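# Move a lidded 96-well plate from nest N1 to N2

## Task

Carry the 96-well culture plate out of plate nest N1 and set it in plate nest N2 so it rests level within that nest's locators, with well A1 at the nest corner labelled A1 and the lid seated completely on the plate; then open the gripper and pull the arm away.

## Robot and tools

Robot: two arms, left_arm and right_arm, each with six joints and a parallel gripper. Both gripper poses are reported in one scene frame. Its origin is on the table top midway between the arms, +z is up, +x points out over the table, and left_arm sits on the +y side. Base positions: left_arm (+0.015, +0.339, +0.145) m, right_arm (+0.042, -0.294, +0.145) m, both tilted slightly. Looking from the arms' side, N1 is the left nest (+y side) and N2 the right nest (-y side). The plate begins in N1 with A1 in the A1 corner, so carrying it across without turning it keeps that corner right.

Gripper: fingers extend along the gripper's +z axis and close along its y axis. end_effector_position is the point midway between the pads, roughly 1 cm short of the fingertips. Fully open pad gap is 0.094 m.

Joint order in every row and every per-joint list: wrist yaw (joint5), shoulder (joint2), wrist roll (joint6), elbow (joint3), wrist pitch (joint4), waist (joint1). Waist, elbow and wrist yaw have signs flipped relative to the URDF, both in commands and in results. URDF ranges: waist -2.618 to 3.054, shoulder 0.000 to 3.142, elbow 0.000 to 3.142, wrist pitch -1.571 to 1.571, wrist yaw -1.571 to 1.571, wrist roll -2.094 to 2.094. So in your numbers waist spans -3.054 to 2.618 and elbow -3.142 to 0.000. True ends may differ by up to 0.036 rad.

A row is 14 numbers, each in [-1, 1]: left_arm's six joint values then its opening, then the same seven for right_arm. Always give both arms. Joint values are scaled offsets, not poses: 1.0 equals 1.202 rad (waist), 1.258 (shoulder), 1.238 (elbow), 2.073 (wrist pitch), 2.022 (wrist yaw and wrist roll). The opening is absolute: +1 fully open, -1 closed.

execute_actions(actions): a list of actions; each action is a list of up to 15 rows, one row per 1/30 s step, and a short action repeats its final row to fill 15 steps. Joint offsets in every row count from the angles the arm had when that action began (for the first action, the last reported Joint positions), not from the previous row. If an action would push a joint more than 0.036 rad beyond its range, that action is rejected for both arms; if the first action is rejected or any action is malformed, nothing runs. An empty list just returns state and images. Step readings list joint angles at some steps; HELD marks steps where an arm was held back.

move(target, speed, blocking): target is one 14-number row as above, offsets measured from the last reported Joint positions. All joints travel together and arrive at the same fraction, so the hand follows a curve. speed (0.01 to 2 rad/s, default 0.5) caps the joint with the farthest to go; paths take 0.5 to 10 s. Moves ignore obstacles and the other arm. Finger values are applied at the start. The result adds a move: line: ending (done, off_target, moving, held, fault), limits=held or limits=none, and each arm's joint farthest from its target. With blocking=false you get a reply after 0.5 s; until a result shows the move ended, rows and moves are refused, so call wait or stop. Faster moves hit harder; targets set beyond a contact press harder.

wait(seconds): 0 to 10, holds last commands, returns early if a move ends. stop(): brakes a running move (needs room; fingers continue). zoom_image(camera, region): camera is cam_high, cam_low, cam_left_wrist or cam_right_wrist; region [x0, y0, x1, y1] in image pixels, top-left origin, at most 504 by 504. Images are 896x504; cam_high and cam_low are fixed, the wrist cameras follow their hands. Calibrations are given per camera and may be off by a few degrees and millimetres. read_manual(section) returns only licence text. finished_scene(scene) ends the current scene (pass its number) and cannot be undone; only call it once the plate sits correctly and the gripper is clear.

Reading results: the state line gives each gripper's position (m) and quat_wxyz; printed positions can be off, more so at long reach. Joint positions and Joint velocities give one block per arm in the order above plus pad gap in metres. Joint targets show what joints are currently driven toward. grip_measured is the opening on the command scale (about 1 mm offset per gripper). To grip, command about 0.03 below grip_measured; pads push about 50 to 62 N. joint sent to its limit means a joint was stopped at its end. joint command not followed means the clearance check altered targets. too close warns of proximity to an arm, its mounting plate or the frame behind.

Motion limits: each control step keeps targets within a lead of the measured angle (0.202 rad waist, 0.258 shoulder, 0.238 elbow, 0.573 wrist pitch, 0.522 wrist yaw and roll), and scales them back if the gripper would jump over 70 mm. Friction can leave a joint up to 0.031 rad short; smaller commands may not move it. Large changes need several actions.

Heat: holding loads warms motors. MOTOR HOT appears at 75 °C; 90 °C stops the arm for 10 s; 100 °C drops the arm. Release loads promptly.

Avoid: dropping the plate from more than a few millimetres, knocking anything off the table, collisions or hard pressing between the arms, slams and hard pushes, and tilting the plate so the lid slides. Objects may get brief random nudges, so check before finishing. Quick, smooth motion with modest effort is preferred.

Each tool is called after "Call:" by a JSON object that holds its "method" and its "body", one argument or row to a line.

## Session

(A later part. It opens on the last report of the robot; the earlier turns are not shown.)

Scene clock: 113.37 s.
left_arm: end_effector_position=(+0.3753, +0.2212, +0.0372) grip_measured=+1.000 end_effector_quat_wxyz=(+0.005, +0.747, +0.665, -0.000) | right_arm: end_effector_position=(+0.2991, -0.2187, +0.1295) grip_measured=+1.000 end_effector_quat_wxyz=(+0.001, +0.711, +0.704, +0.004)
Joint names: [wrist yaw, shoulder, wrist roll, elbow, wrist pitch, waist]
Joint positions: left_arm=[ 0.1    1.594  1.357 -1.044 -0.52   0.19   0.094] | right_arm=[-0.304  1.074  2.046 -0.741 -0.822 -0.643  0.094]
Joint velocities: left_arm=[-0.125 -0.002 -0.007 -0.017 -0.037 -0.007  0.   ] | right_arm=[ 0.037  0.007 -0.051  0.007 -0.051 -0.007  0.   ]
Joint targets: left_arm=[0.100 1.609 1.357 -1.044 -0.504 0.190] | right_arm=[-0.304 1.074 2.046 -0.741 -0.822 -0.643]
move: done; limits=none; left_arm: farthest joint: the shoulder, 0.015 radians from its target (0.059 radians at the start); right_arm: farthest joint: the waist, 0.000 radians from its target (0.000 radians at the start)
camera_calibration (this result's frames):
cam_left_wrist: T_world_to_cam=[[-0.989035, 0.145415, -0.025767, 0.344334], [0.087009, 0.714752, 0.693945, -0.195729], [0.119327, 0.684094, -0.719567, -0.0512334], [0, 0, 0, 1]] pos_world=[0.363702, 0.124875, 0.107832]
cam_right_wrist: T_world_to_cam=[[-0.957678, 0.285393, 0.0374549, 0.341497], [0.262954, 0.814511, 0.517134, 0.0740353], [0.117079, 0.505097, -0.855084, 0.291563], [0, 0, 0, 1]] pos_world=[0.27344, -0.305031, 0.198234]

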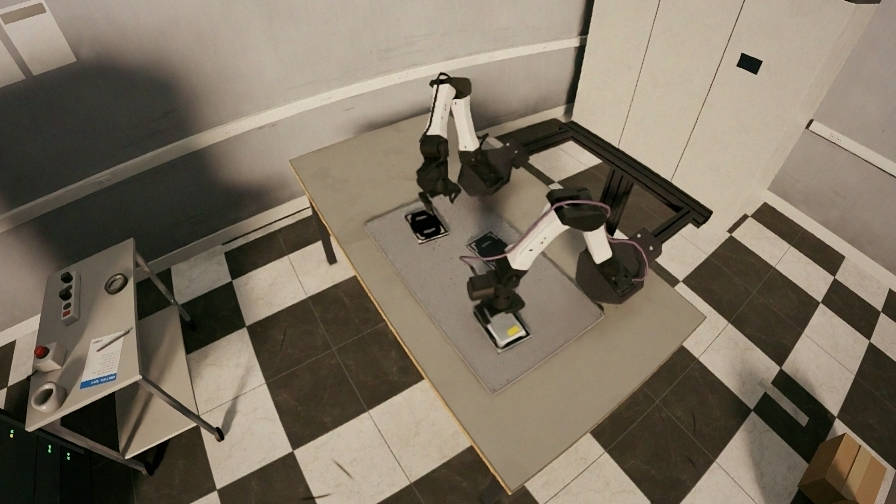

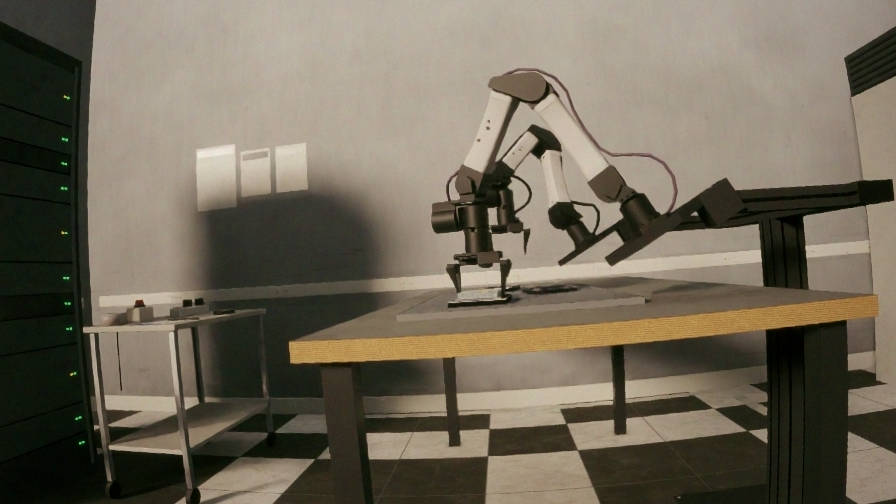

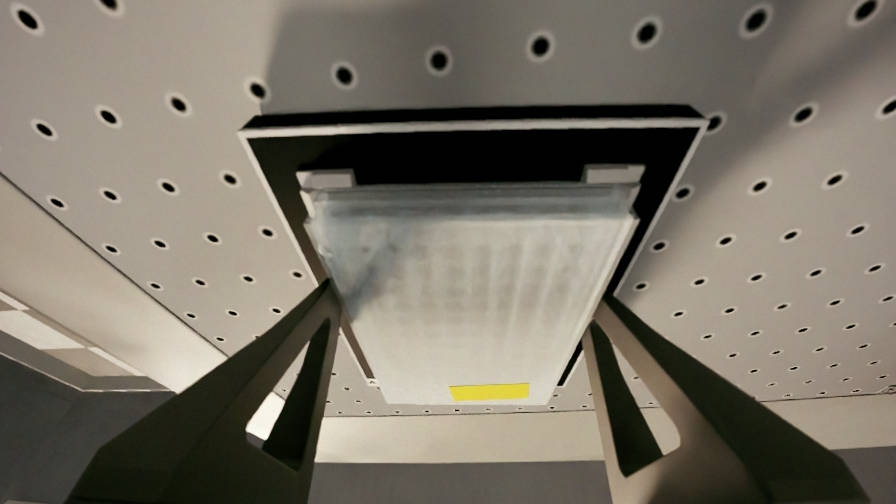

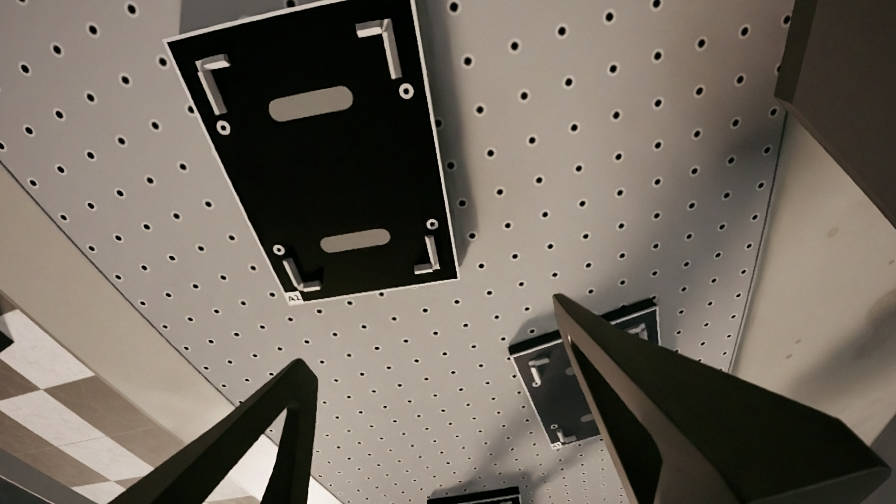

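Call:
{"method": "move", "body": {
  "target": [0,0.022,0,0,0.016,0,1, 0,0,0,0,0,0,1],
  "speed": 0.1
}}

Call:
{"method": "zoom_image", "body": {
  "camera": "cam_low",
  "region": [430, 250, 530, 315]
}}

Scene clock: 121.87 s.
left_arm: end_effector_position=(+0.3758, +0.2211, +0.0372) grip_measured=+1.000 end_effector_quat_wxyz=(+0.006, +0.747, +0.665, +0.000) | right_arm: end_effector_position=(+0.2991, -0.2187, +0.1295) grip_measured=+1.000 end_effector_quat_wxyz=(+0.001, +0.711, +0.704, +0.004)
Joint names: [wrist yaw, shoulder, wrist roll, elbow, wrist pitch, waist]
Joint positions: left_arm=[ 0.1    1.594  1.357 -1.044 -0.518  0.19   0.094] | right_arm=[-0.304  1.074  2.046 -0.741 -0.822 -0.643  0.094]
Joint velocities: left_arm=[ 0.022  0.002 -0.066  0.002 -0.081 -0.007  0.   ] | right_arm=[-0.007 -0.002 -0.022  0.002 -0.007  0.007  0.   ]
Joint targets: left_arm=[0.100 1.621 1.357 -1.044 -0.487 0.190] | right_arm=[-0.304 1.074 2.046 -0.741 -0.822 -0.643]
move: off_target (left_arm); limits=none; left_arm: farthest joint: the wrist pitch, 0.031 radians from its target (0.033 radians at the start); right_arm: farthest joint: the waist, 0.000 radians from its target (0.000 radians at the start)
camera_calibration (this result's frames):
cam_left_wrist: T_world_to_cam=[[-0.989012, 0.145159, -0.0280039, 0.345016], [0.0853442, 0.715285, 0.693602, -0.195128], [0.120713, 0.683591, -0.719814, -0.0515696], [0, 0, 0, 1]] pos_world=[0.364103, 0.124743, 0.107883]
cam_right_wrist: T_world_to_cam=[[-0.957678, 0.285393, 0.0374549, 0.341497], [0.262954, 0.814511, 0.517134, 0.0740353], [0.117079, 0.505097, -0.855084, 0.291563], [0, 0, 0, 1]] pos_world=[0.27344, -0.305031, 0.198234]

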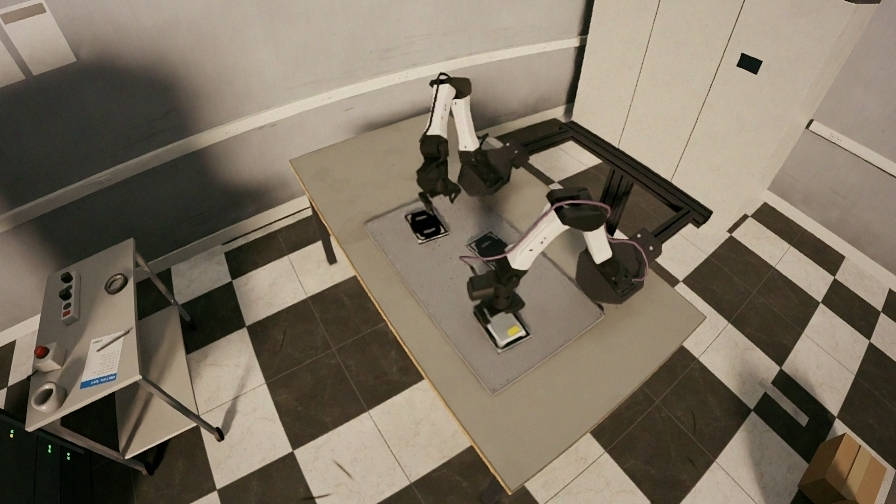

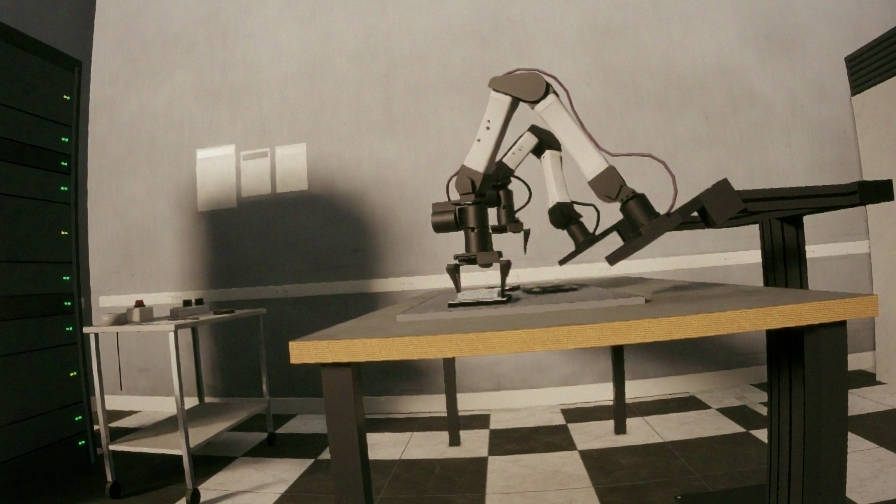

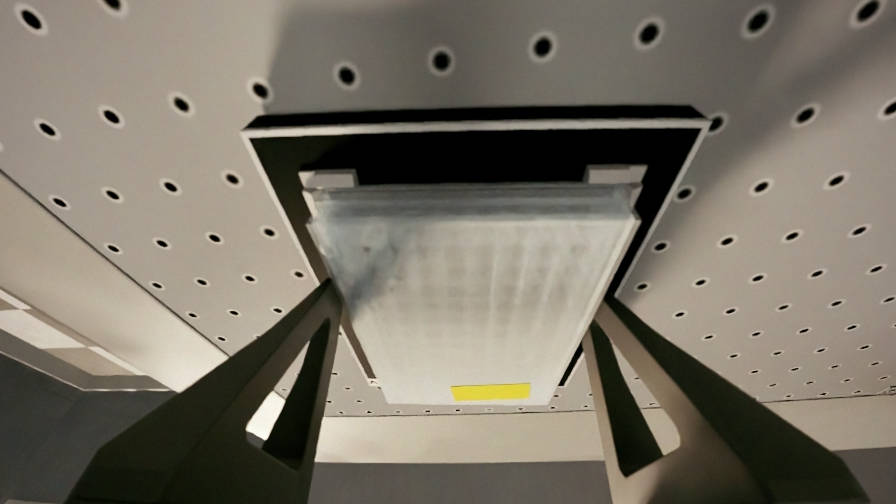

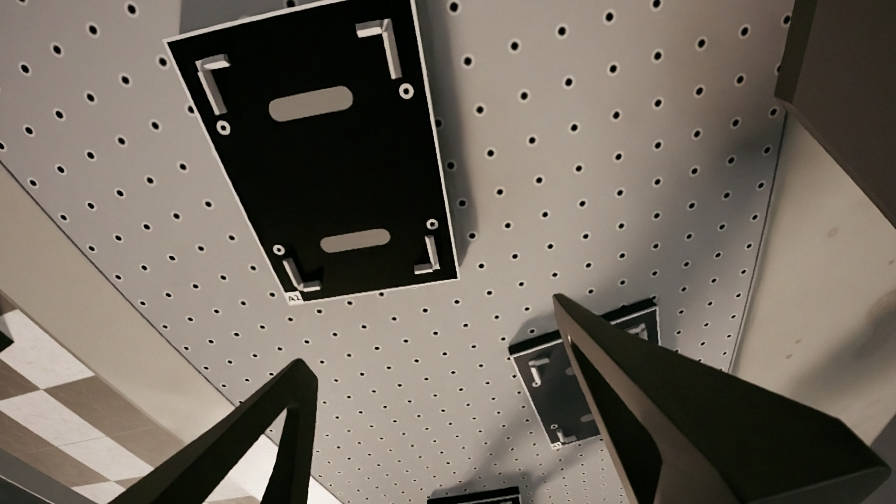

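Region (430, 250, 530, 315) of cam_low's 896x504 image, scaled by 5.040, with more detail than that image has; it fills the top 328 rows of this view, and the rest is white.

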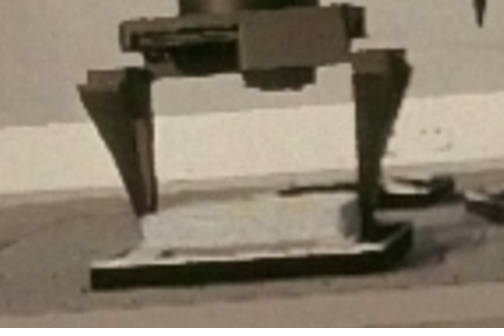

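Call:
{"method": "move", "body": {
  "target": [0,-0.004,0,0,0,0,0.77, 0,0,0,0,0,0,1],
  "speed": 0.1
}}

Scene clock: 126.13 s.
left_arm: end_effector_position=(+0.3724, +0.2218, +0.0372) grip_measured=+0.806 end_effector_quat_wxyz=(+0.000, +0.747, +0.665, -0.004) | right_arm: end_effector_position=(+0.2991, -0.2187, +0.1295) grip_measured=+1.000 end_effector_quat_wxyz=(+0.001, +0.711, +0.704, +0.004)
Joint names: [wrist yaw, shoulder, wrist roll, elbow, wrist pitch, waist]
Joint positions: left_arm=[ 0.097  1.594  1.357 -1.044 -0.531  0.19   0.085] | right_arm=[-0.304  1.074  2.046 -0.741 -0.822 -0.643  0.094]
Joint velocities: left_arm=[ 0.037 -0.007 -0.051 -0.002 -0.095  0.007  0.   ] | right_arm=[-0.022  0.012 -0.007 -0.012  0.037 -0.007  0.   ]
Joint targets: left_arm=[0.100 1.589 1.358 -1.044 -0.518 0.190] | right_arm=[-0.304 1.074 2.046 -0.741 -0.822 -0.643]
move: done; limits=none; left_arm: farthest joint: the wrist pitch, 0.013 radians from its target (0.000 radians at the start); right_arm: farthest joint: the waist, 0.000 radians from its target (0.000 radians at the start)
camera_calibration (this result's frames):
cam_left_wrist: T_world_to_cam=[[-0.989145, 0.146256, -0.0141592, 0.340858], [0.0955821, 0.713618, 0.693983, -0.19877], [0.111603, 0.685097, -0.719852, -0.0486579], [0, 0, 0, 1]] pos_world=[0.361587, 0.125329, 0.107743]
cam_right_wrist: T_world_to_cam=[[-0.957678, 0.285393, 0.0374549, 0.341497], [0.262954, 0.814511, 0.517134, 0.0740353], [0.117079, 0.505097, -0.855084, 0.291563], [0, 0, 0, 1]] pos_world=[0.27344, -0.305031, 0.198234]

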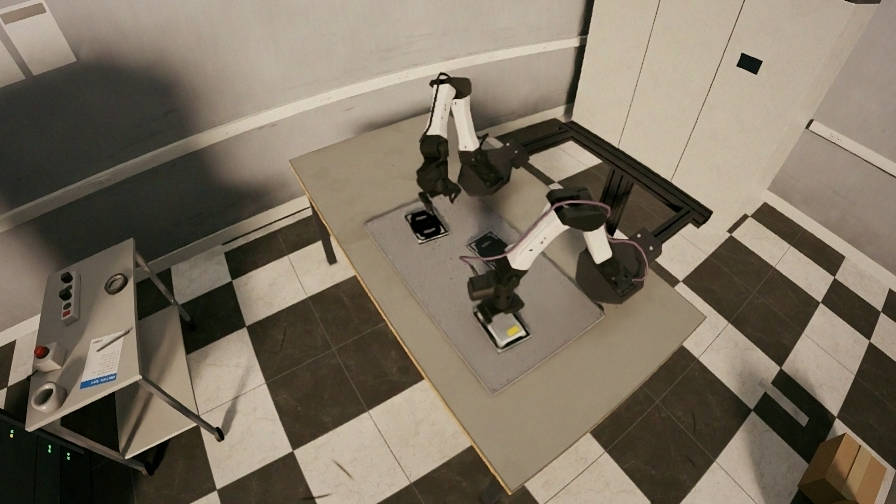

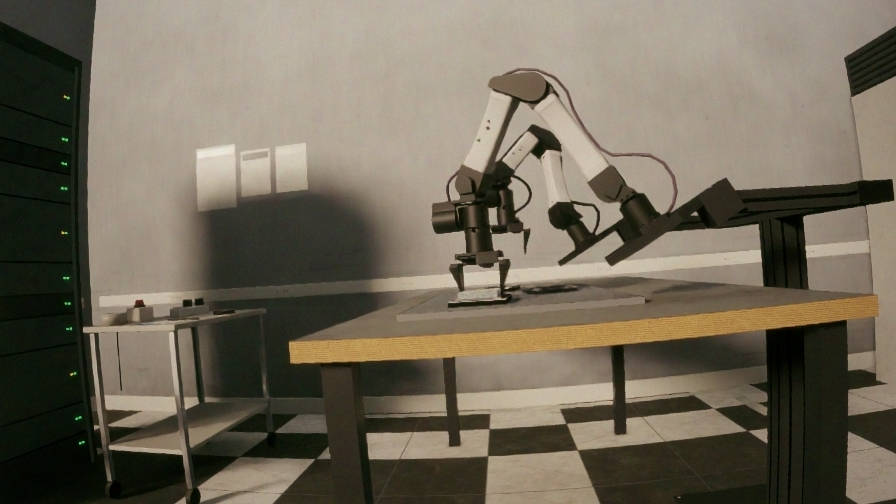

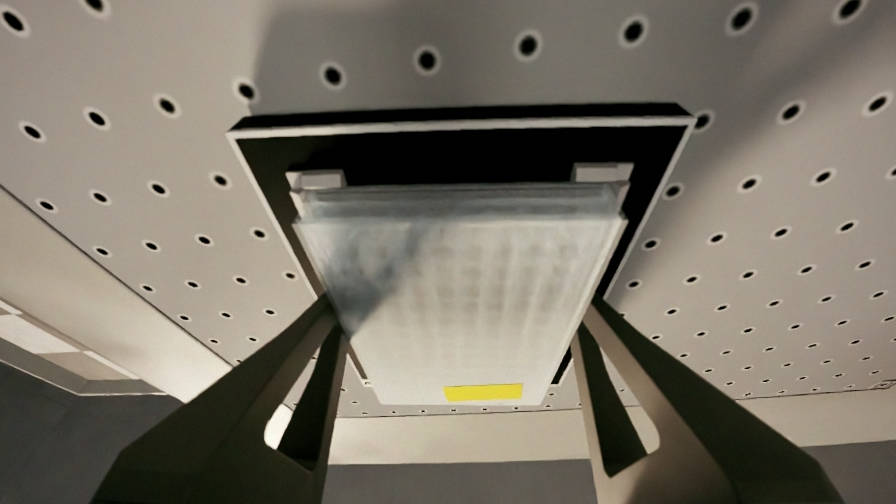

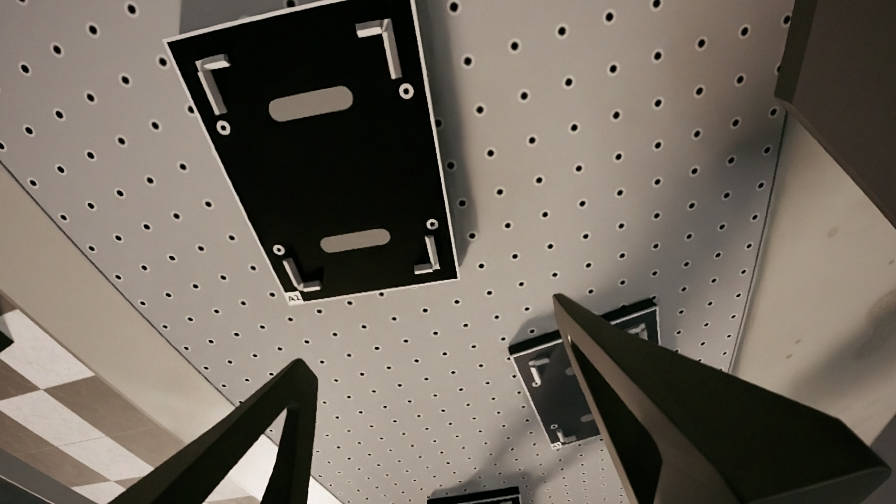

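Call:
{"method": "move", "body": {
  "target": [0,-0.04,0,-0.026,-0.031,0,0.75, 0,0,0,0,0,0,1],
  "speed": 0.08
}}

Call:
{"method": "zoom_image", "body": {
  "camera": "cam_low",
  "region": [430, 250, 530, 315]
}}

Scene clock: 130.37 s.
left_arm: end_effector_position=(+0.3703, +0.2235, +0.0471) grip_measured=+0.806 end_effector_quat_wxyz=(-0.005, +0.748, +0.664, -0.008) | right_arm: end_effector_position=(+0.2991, -0.2187, +0.1295) grip_measured=+1.000 end_effector_quat_wxyz=(+0.001, +0.711, +0.704, +0.004)
Joint names: [wrist yaw, shoulder, wrist roll, elbow, wrist pitch, waist]
Joint positions: left_arm=[ 0.097  1.568  1.357 -1.056 -0.582  0.19   0.085] | right_arm=[-0.304  1.074  2.046 -0.741 -0.822 -0.643  0.094]
Joint velocities: left_arm=[ 0.037  0.002 -0.022  0.002 -0.007  0.002 -0.   ] | right_arm=[-0.022  0.012  0.007 -0.002  0.022  0.012  0.   ]
Joint targets: left_arm=[0.097 1.543 1.357 -1.076 -0.595 0.190] | right_arm=[-0.304 1.074 2.046 -0.741 -0.822 -0.643]
move: off_target (left_arm); limits=none; left_arm: farthest joint: the shoulder, 0.024 radians from its target (0.050 radians at the start); right_arm: farthest joint: the waist, 0.000 radians from its target (0.000 radians at the start)
camera_calibration (this result's frames):
cam_left_wrist: T_world_to_cam=[[-0.989033, 0.147694, -0.000589642, 0.33759], [0.105745, 0.710899, 0.695299, -0.209876], [0.103111, 0.687611, -0.71872, -0.0399214], [0, 0, 0, 1]] pos_world=[0.360197, 0.126791, 0.117434]
cam_right_wrist: T_world_to_cam=[[-0.957678, 0.285393, 0.0374549, 0.341497], [0.262954, 0.814511, 0.517134, 0.0740353], [0.117079, 0.505097, -0.855084, 0.291563], [0, 0, 0, 1]] pos_world=[0.27344, -0.305031, 0.198234]

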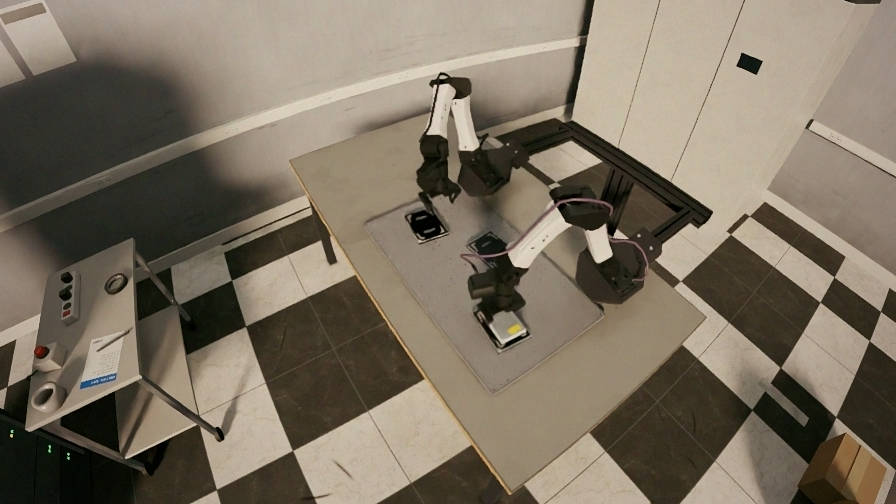

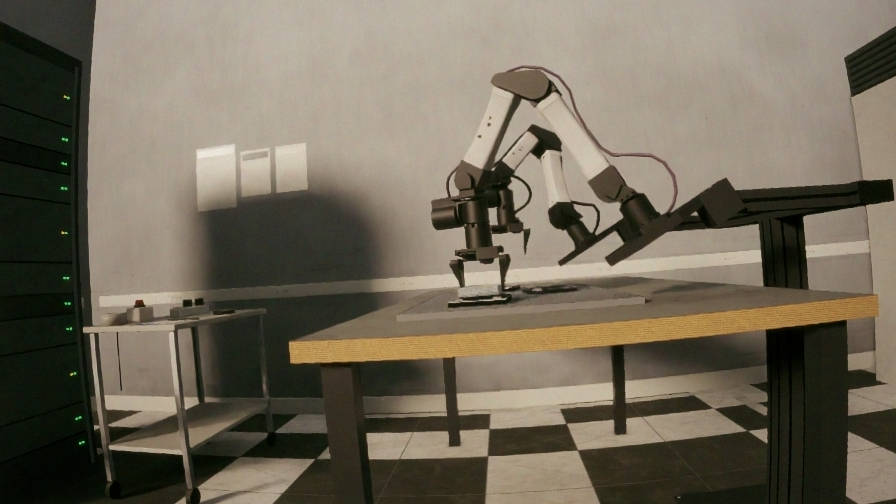

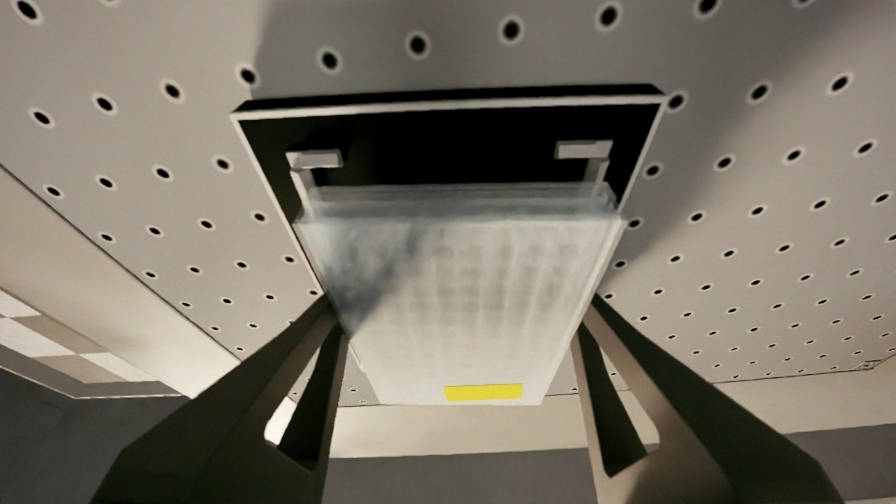

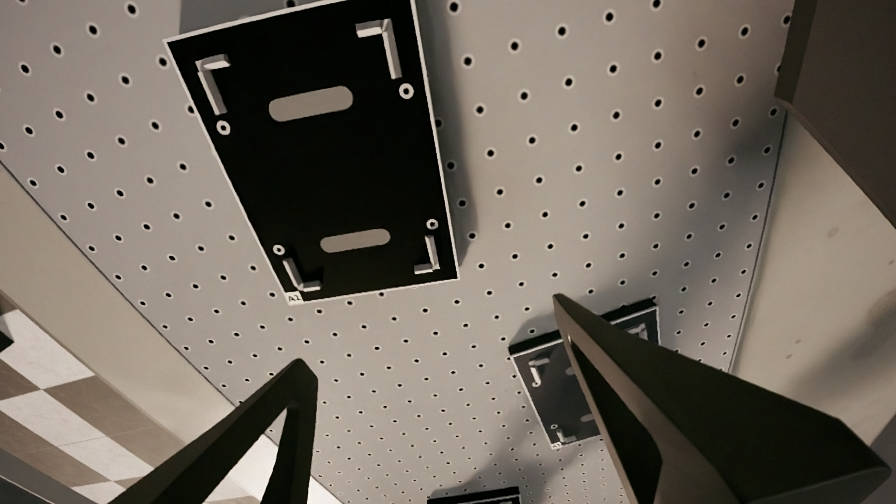

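Region (430, 250, 530, 315) of cam_low's 896x504 image, scaled by 5.040, with more detail than that image has; it fills the top 328 rows of this view, and the rest is white.

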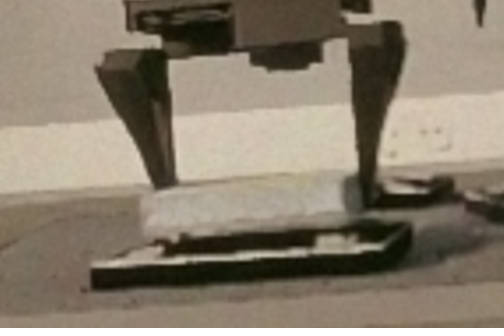

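Call:
{"method": "move", "body": {
  "target": [0.005,-0.125,0,-0.034,-0.085,0.006,0.75, 0,0,0,0,0,0.37,1],
  "speed": 0.3
}}

Scene clock: 144.03 s.
left_arm: end_effector_position=(+0.3629, +0.2310, +0.0913) grip_measured=+0.806 end_effector_quat_wxyz=(-0.009, +0.748, +0.664, -0.010) | right_arm: end_effector_position=(+0.3069, -0.3248, +0.1171) grip_measured=+1.000 end_effector_quat_wxyz=(+0.065, +0.827, +0.552, -0.079)
Joint names: [wrist yaw, shoulder, wrist roll, elbow, wrist pitch, waist]
Joint positions: left_arm=[ 0.097  1.435  1.357 -1.077 -0.745  0.19   0.085] | right_arm=[-0.304  1.074  2.046 -0.741 -0.822 -0.206  0.094]
Joint velocities: left_arm=[-0.022 -0.007 -0.066  0.007  0.022 -0.022 -0.   ] | right_arm=[ 0.051  0.002 -0.022  0.002  0.007  0.012  0.   ]
Joint targets: left_arm=[0.106 1.411 1.357 -1.098 -0.758 0.197] | right_arm=[-0.304 1.074 2.046 -0.741 -0.822 -0.198]
move: off_target (left_arm); limits=none; left_arm: farthest joint: the shoulder, 0.024 radians from its target (0.157 radians at the start); right_arm: farthest joint: the waist, 0.007 radians from its target (0.445 radians at the start)
camera_calibration (this result's frames):
cam_left_wrist: T_world_to_cam=[[-0.988875, 0.148558, 0.00754987, 0.32823], [0.111781, 0.708668, 0.696631, -0.24699], [0.0981398, 0.689725, -0.71739, -0.0113301], [0, 0, 0, 1]] pos_world=[0.353299, 0.134087, 0.161455]
cam_right_wrist: T_world_to_cam=[[-0.780644, 0.624105, -0.0329706, 0.443649], [0.578595, 0.741649, 0.339388, 0.0650867], [0.236266, 0.245865, -0.940068, 0.22276], [0, 0, 0, 1]] pos_world=[0.256042, -0.379924, 0.201947]

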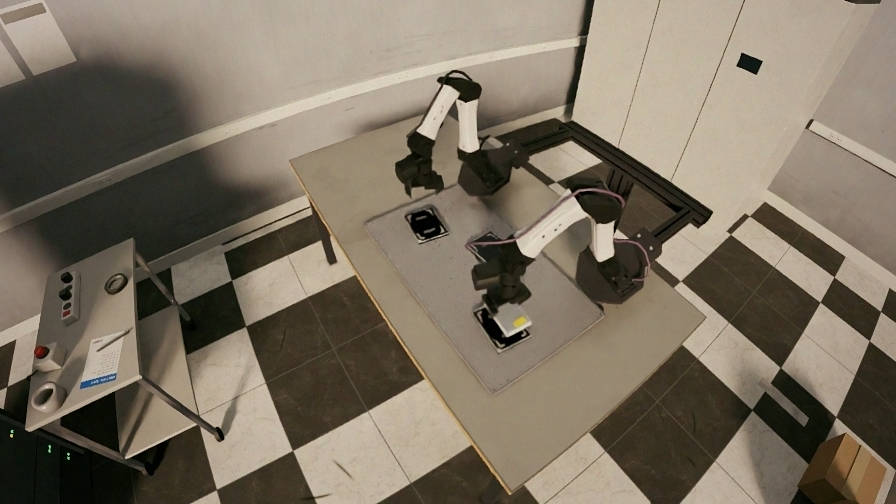

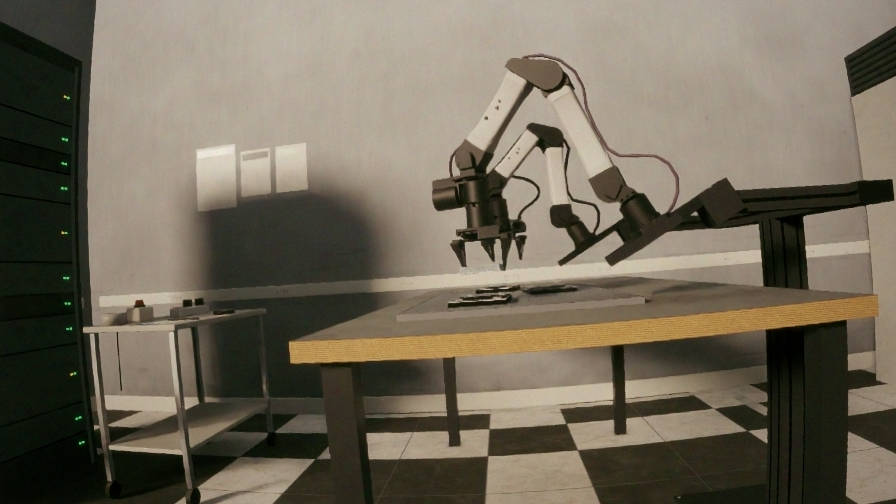

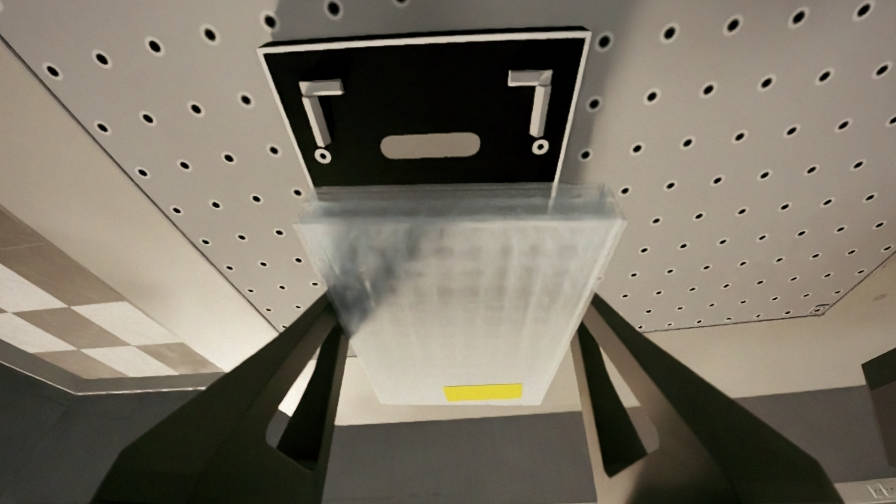

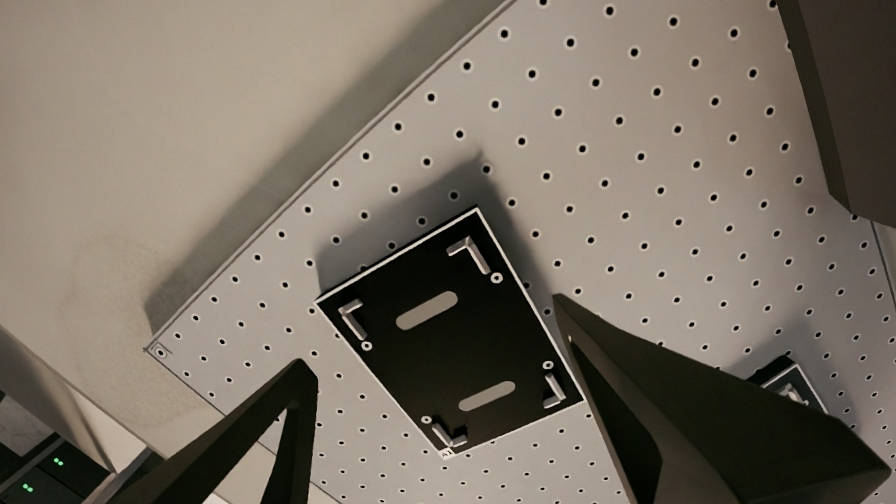

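Call:
{"method": "move", "body": {
  "target": [0.12,0.405,-0.242,-0.457,-0.064,0.442,0.75, 0,0,0,0,0,0.4,1],
  "speed": 0.3
}}

Scene clock: 150.17 s.
left_arm: end_effector_position=(+0.3597, +0.0204, +0.0711) grip_measured=+0.806 end_effector_quat_wxyz=(+0.002, +0.748, +0.664, -0.001) | right_arm: end_effector_position=(+0.2700, -0.4338, +0.1288) grip_measured=+1.000 end_effector_quat_wxyz=(+0.130, +0.909, +0.359, -0.165)
Joint names: [wrist yaw, shoulder, wrist roll, elbow, wrist pitch, waist]
Joint positions: left_arm=[ 0.33   1.937  0.874 -1.619 -0.864  0.715  0.085] | right_arm=[-0.304  1.074  2.046 -0.741 -0.822  0.267  0.094]
Joint velocities: left_arm=[-0.007  0.007  0.007  0.002 -0.022  0.007 -0.001] | right_arm=[ 0.066  0.007  0.007  0.007 -0.022  0.007  0.   ]
Joint targets: left_arm=[0.340 1.945 0.868 -1.642 -0.877 0.721] | right_arm=[-0.304 1.074 2.046 -0.741 -0.822 0.275]
move: off_target (left_arm); limits=none; left_arm: farthest joint: the elbow, 0.024 radians from its target (0.566 radians at the start); right_arm: farthest joint: the waist, 0.007 radians from its target (0.480 radians at the start)
camera_calibration (this result's frames):
cam_left_wrist: T_world_to_cam=[[-0.988798, 0.147896, -0.0201486, 0.35845], [0.0923827, 0.712418, 0.695648, -0.0763297], [0.117238, 0.685993, -0.718101, 0.11303], [0, 0, 0, 1]] pos_world=[0.348235, -0.0761729, 0.141488]
cam_right_wrist: T_world_to_cam=[[-0.470165, 0.863218, -0.183847, 0.522594], [0.848932, 0.499288, 0.173279, 0.00661306], [0.24137, -0.0746044, -0.967561, 0.132466], [0, 0, 0, 1]] pos_world=[0.208118, -0.444532, 0.2231]

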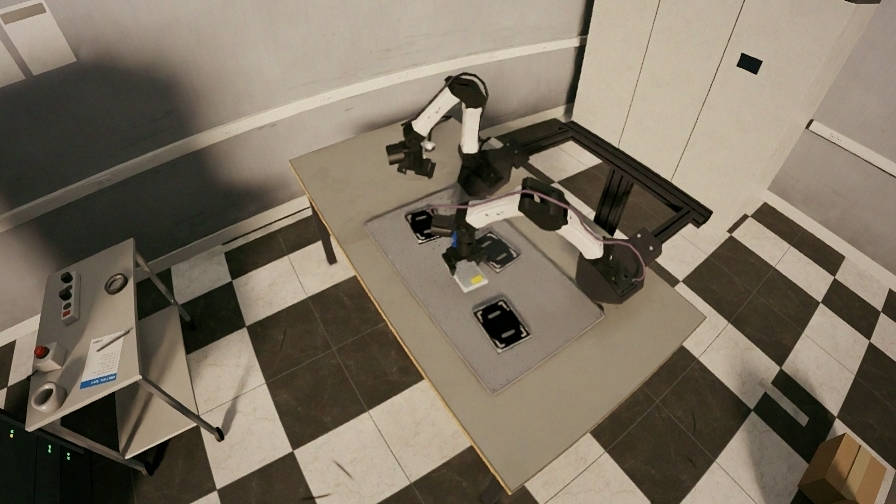

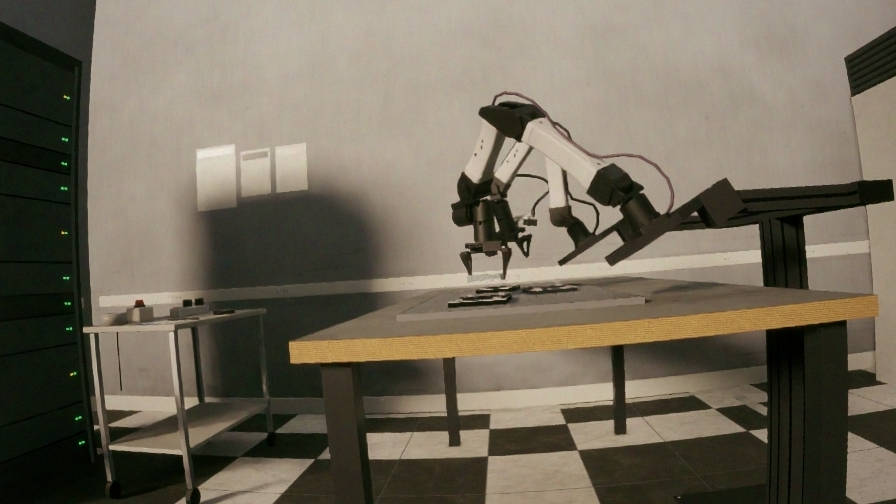

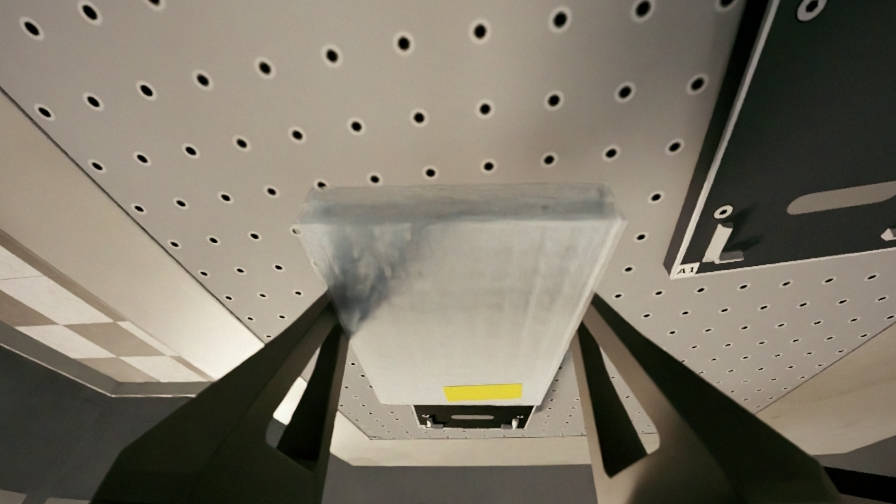

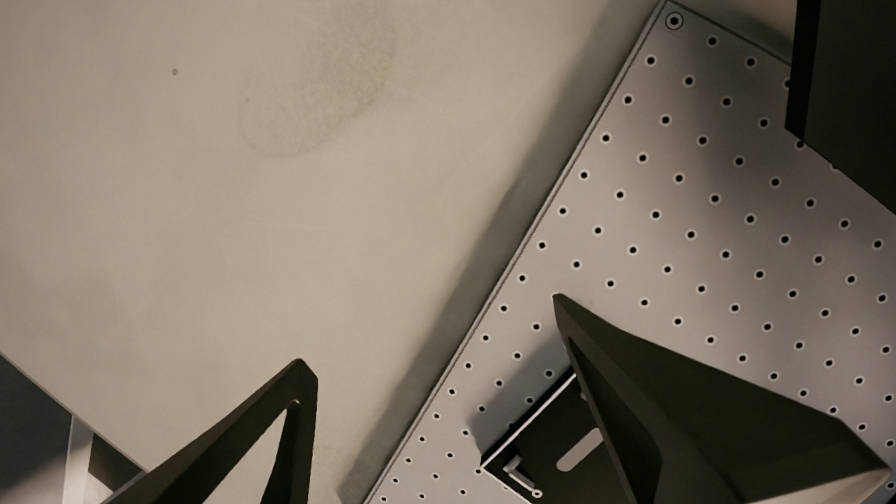

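Call:
{"method": "move", "body": {
  "target": [-0.01,0.064,0.019,0.043,0.061,-0.033,0.75, 0,0,0,0,0,0,1],
  "speed": 0.1
}}

Call:
{"method": "zoom_image", "body": {
  "camera": "cam_low",
  "region": [430, 250, 560, 315]
}}

Scene clock: 162.87 s.
left_arm: end_effector_position=(+0.3582, +0.0215, +0.0311) grip_measured=+0.806 end_effector_quat_wxyz=(-0.002, +0.749, +0.663, -0.003) | right_arm: end_effector_position=(+0.2700, -0.4338, +0.1288) grip_measured=+1.000 end_effector_quat_wxyz=(+0.130, +0.909, +0.359, -0.165)
Joint names: [wrist yaw, shoulder, wrist roll, elbow, wrist pitch, waist]
Joint positions: left_arm=[ 0.316  2.009  0.907 -1.58  -0.75   0.683  0.085] | right_arm=[-0.304  1.074  2.046 -0.741 -0.822  0.267  0.094]
Joint velocities: left_arm=[-0.066  0.002  0.037  0.007 -0.007 -0.002  0.001] | right_arm=[ 0.022  0.012  0.037  0.007 -0.007  0.002  0.   ]
Joint targets: left_arm=[0.310 2.017 0.912 -1.566 -0.737 0.676] | right_arm=[-0.304 1.074 2.046 -0.741 -0.822 0.267]
move: done; limits=none; left_arm: farthest joint: the elbow, 0.014 radians from its target (0.053 radians at the start); right_arm: farthest joint: the waist, 0.000 radians from its target (0.000 radians at the start)
camera_calibration (this result's frames):
cam_left_wrist: T_world_to_cam=[[-0.988347, 0.151703, -0.0124809, 0.355509], [0.100084, 0.709441, 0.697623, -0.051919], [0.114686, 0.688244, -0.716357, 0.0844778], [0, 0, 0, 1]] pos_world=[0.346875, -0.0752397, 0.101173]
cam_right_wrist: T_world_to_cam=[[-0.470165, 0.863218, -0.183847, 0.522594], [0.848932, 0.499288, 0.173279, 0.00661306], [0.24137, -0.0746044, -0.967561, 0.132466], [0, 0, 0, 1]] pos_world=[0.208118, -0.444532, 0.2231]

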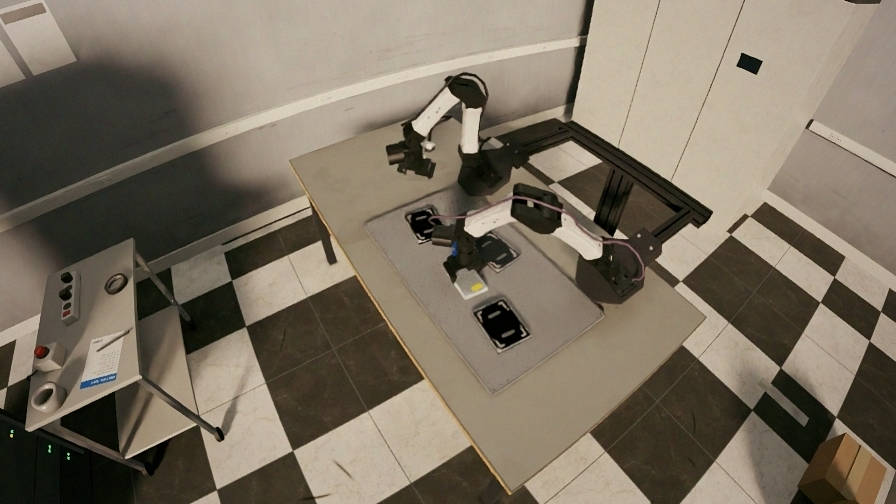

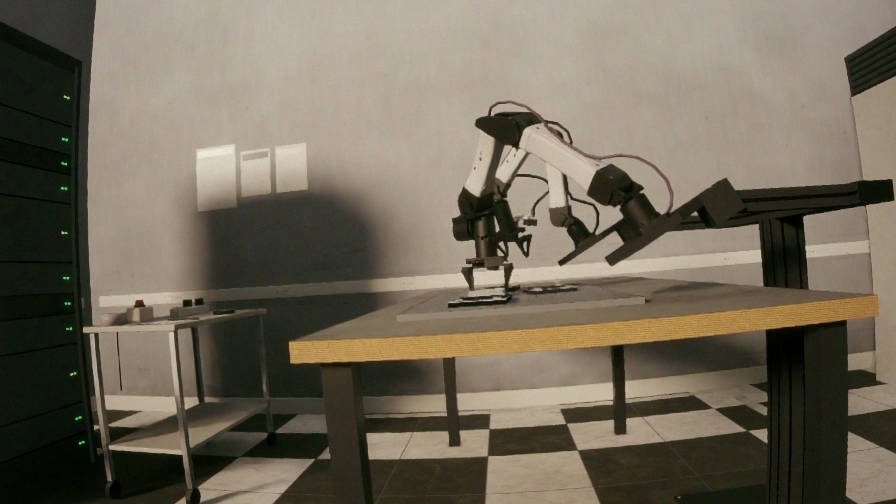

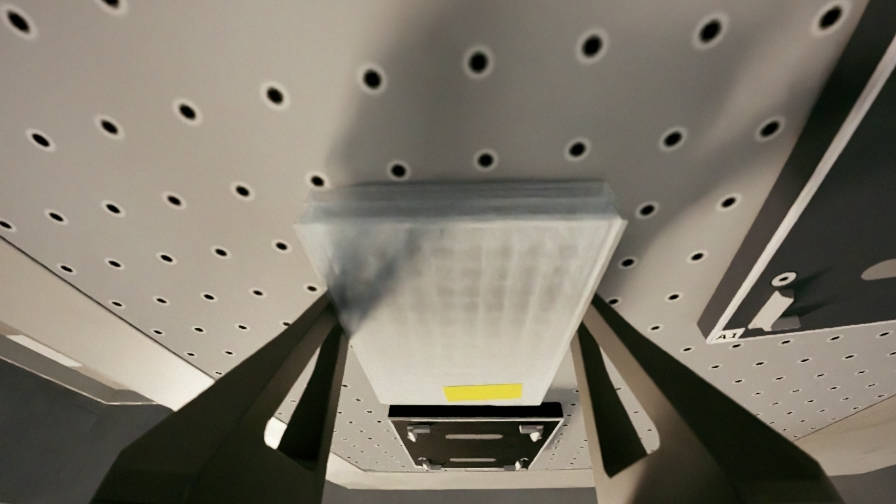

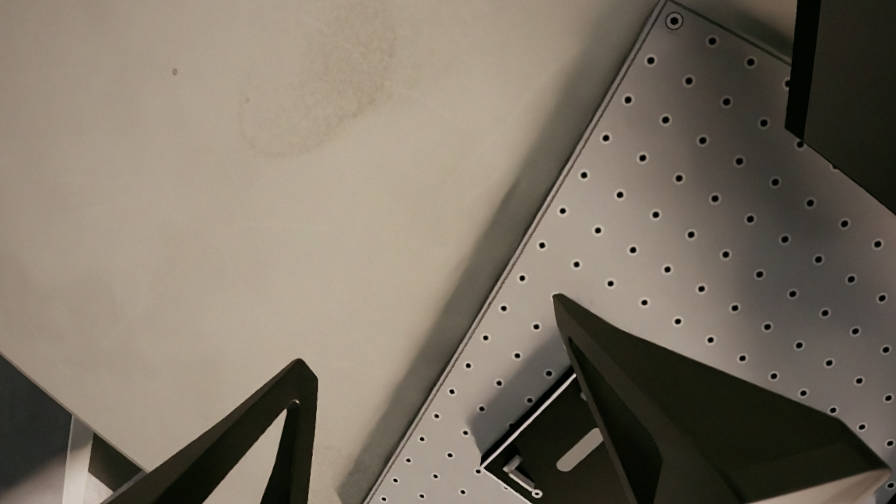

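Region (430, 250, 560, 315) of cam_low's 896x504 image, scaled by 3.877, with more detail than that image has.

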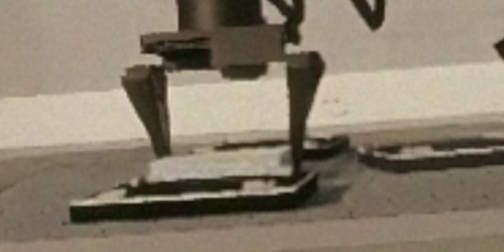

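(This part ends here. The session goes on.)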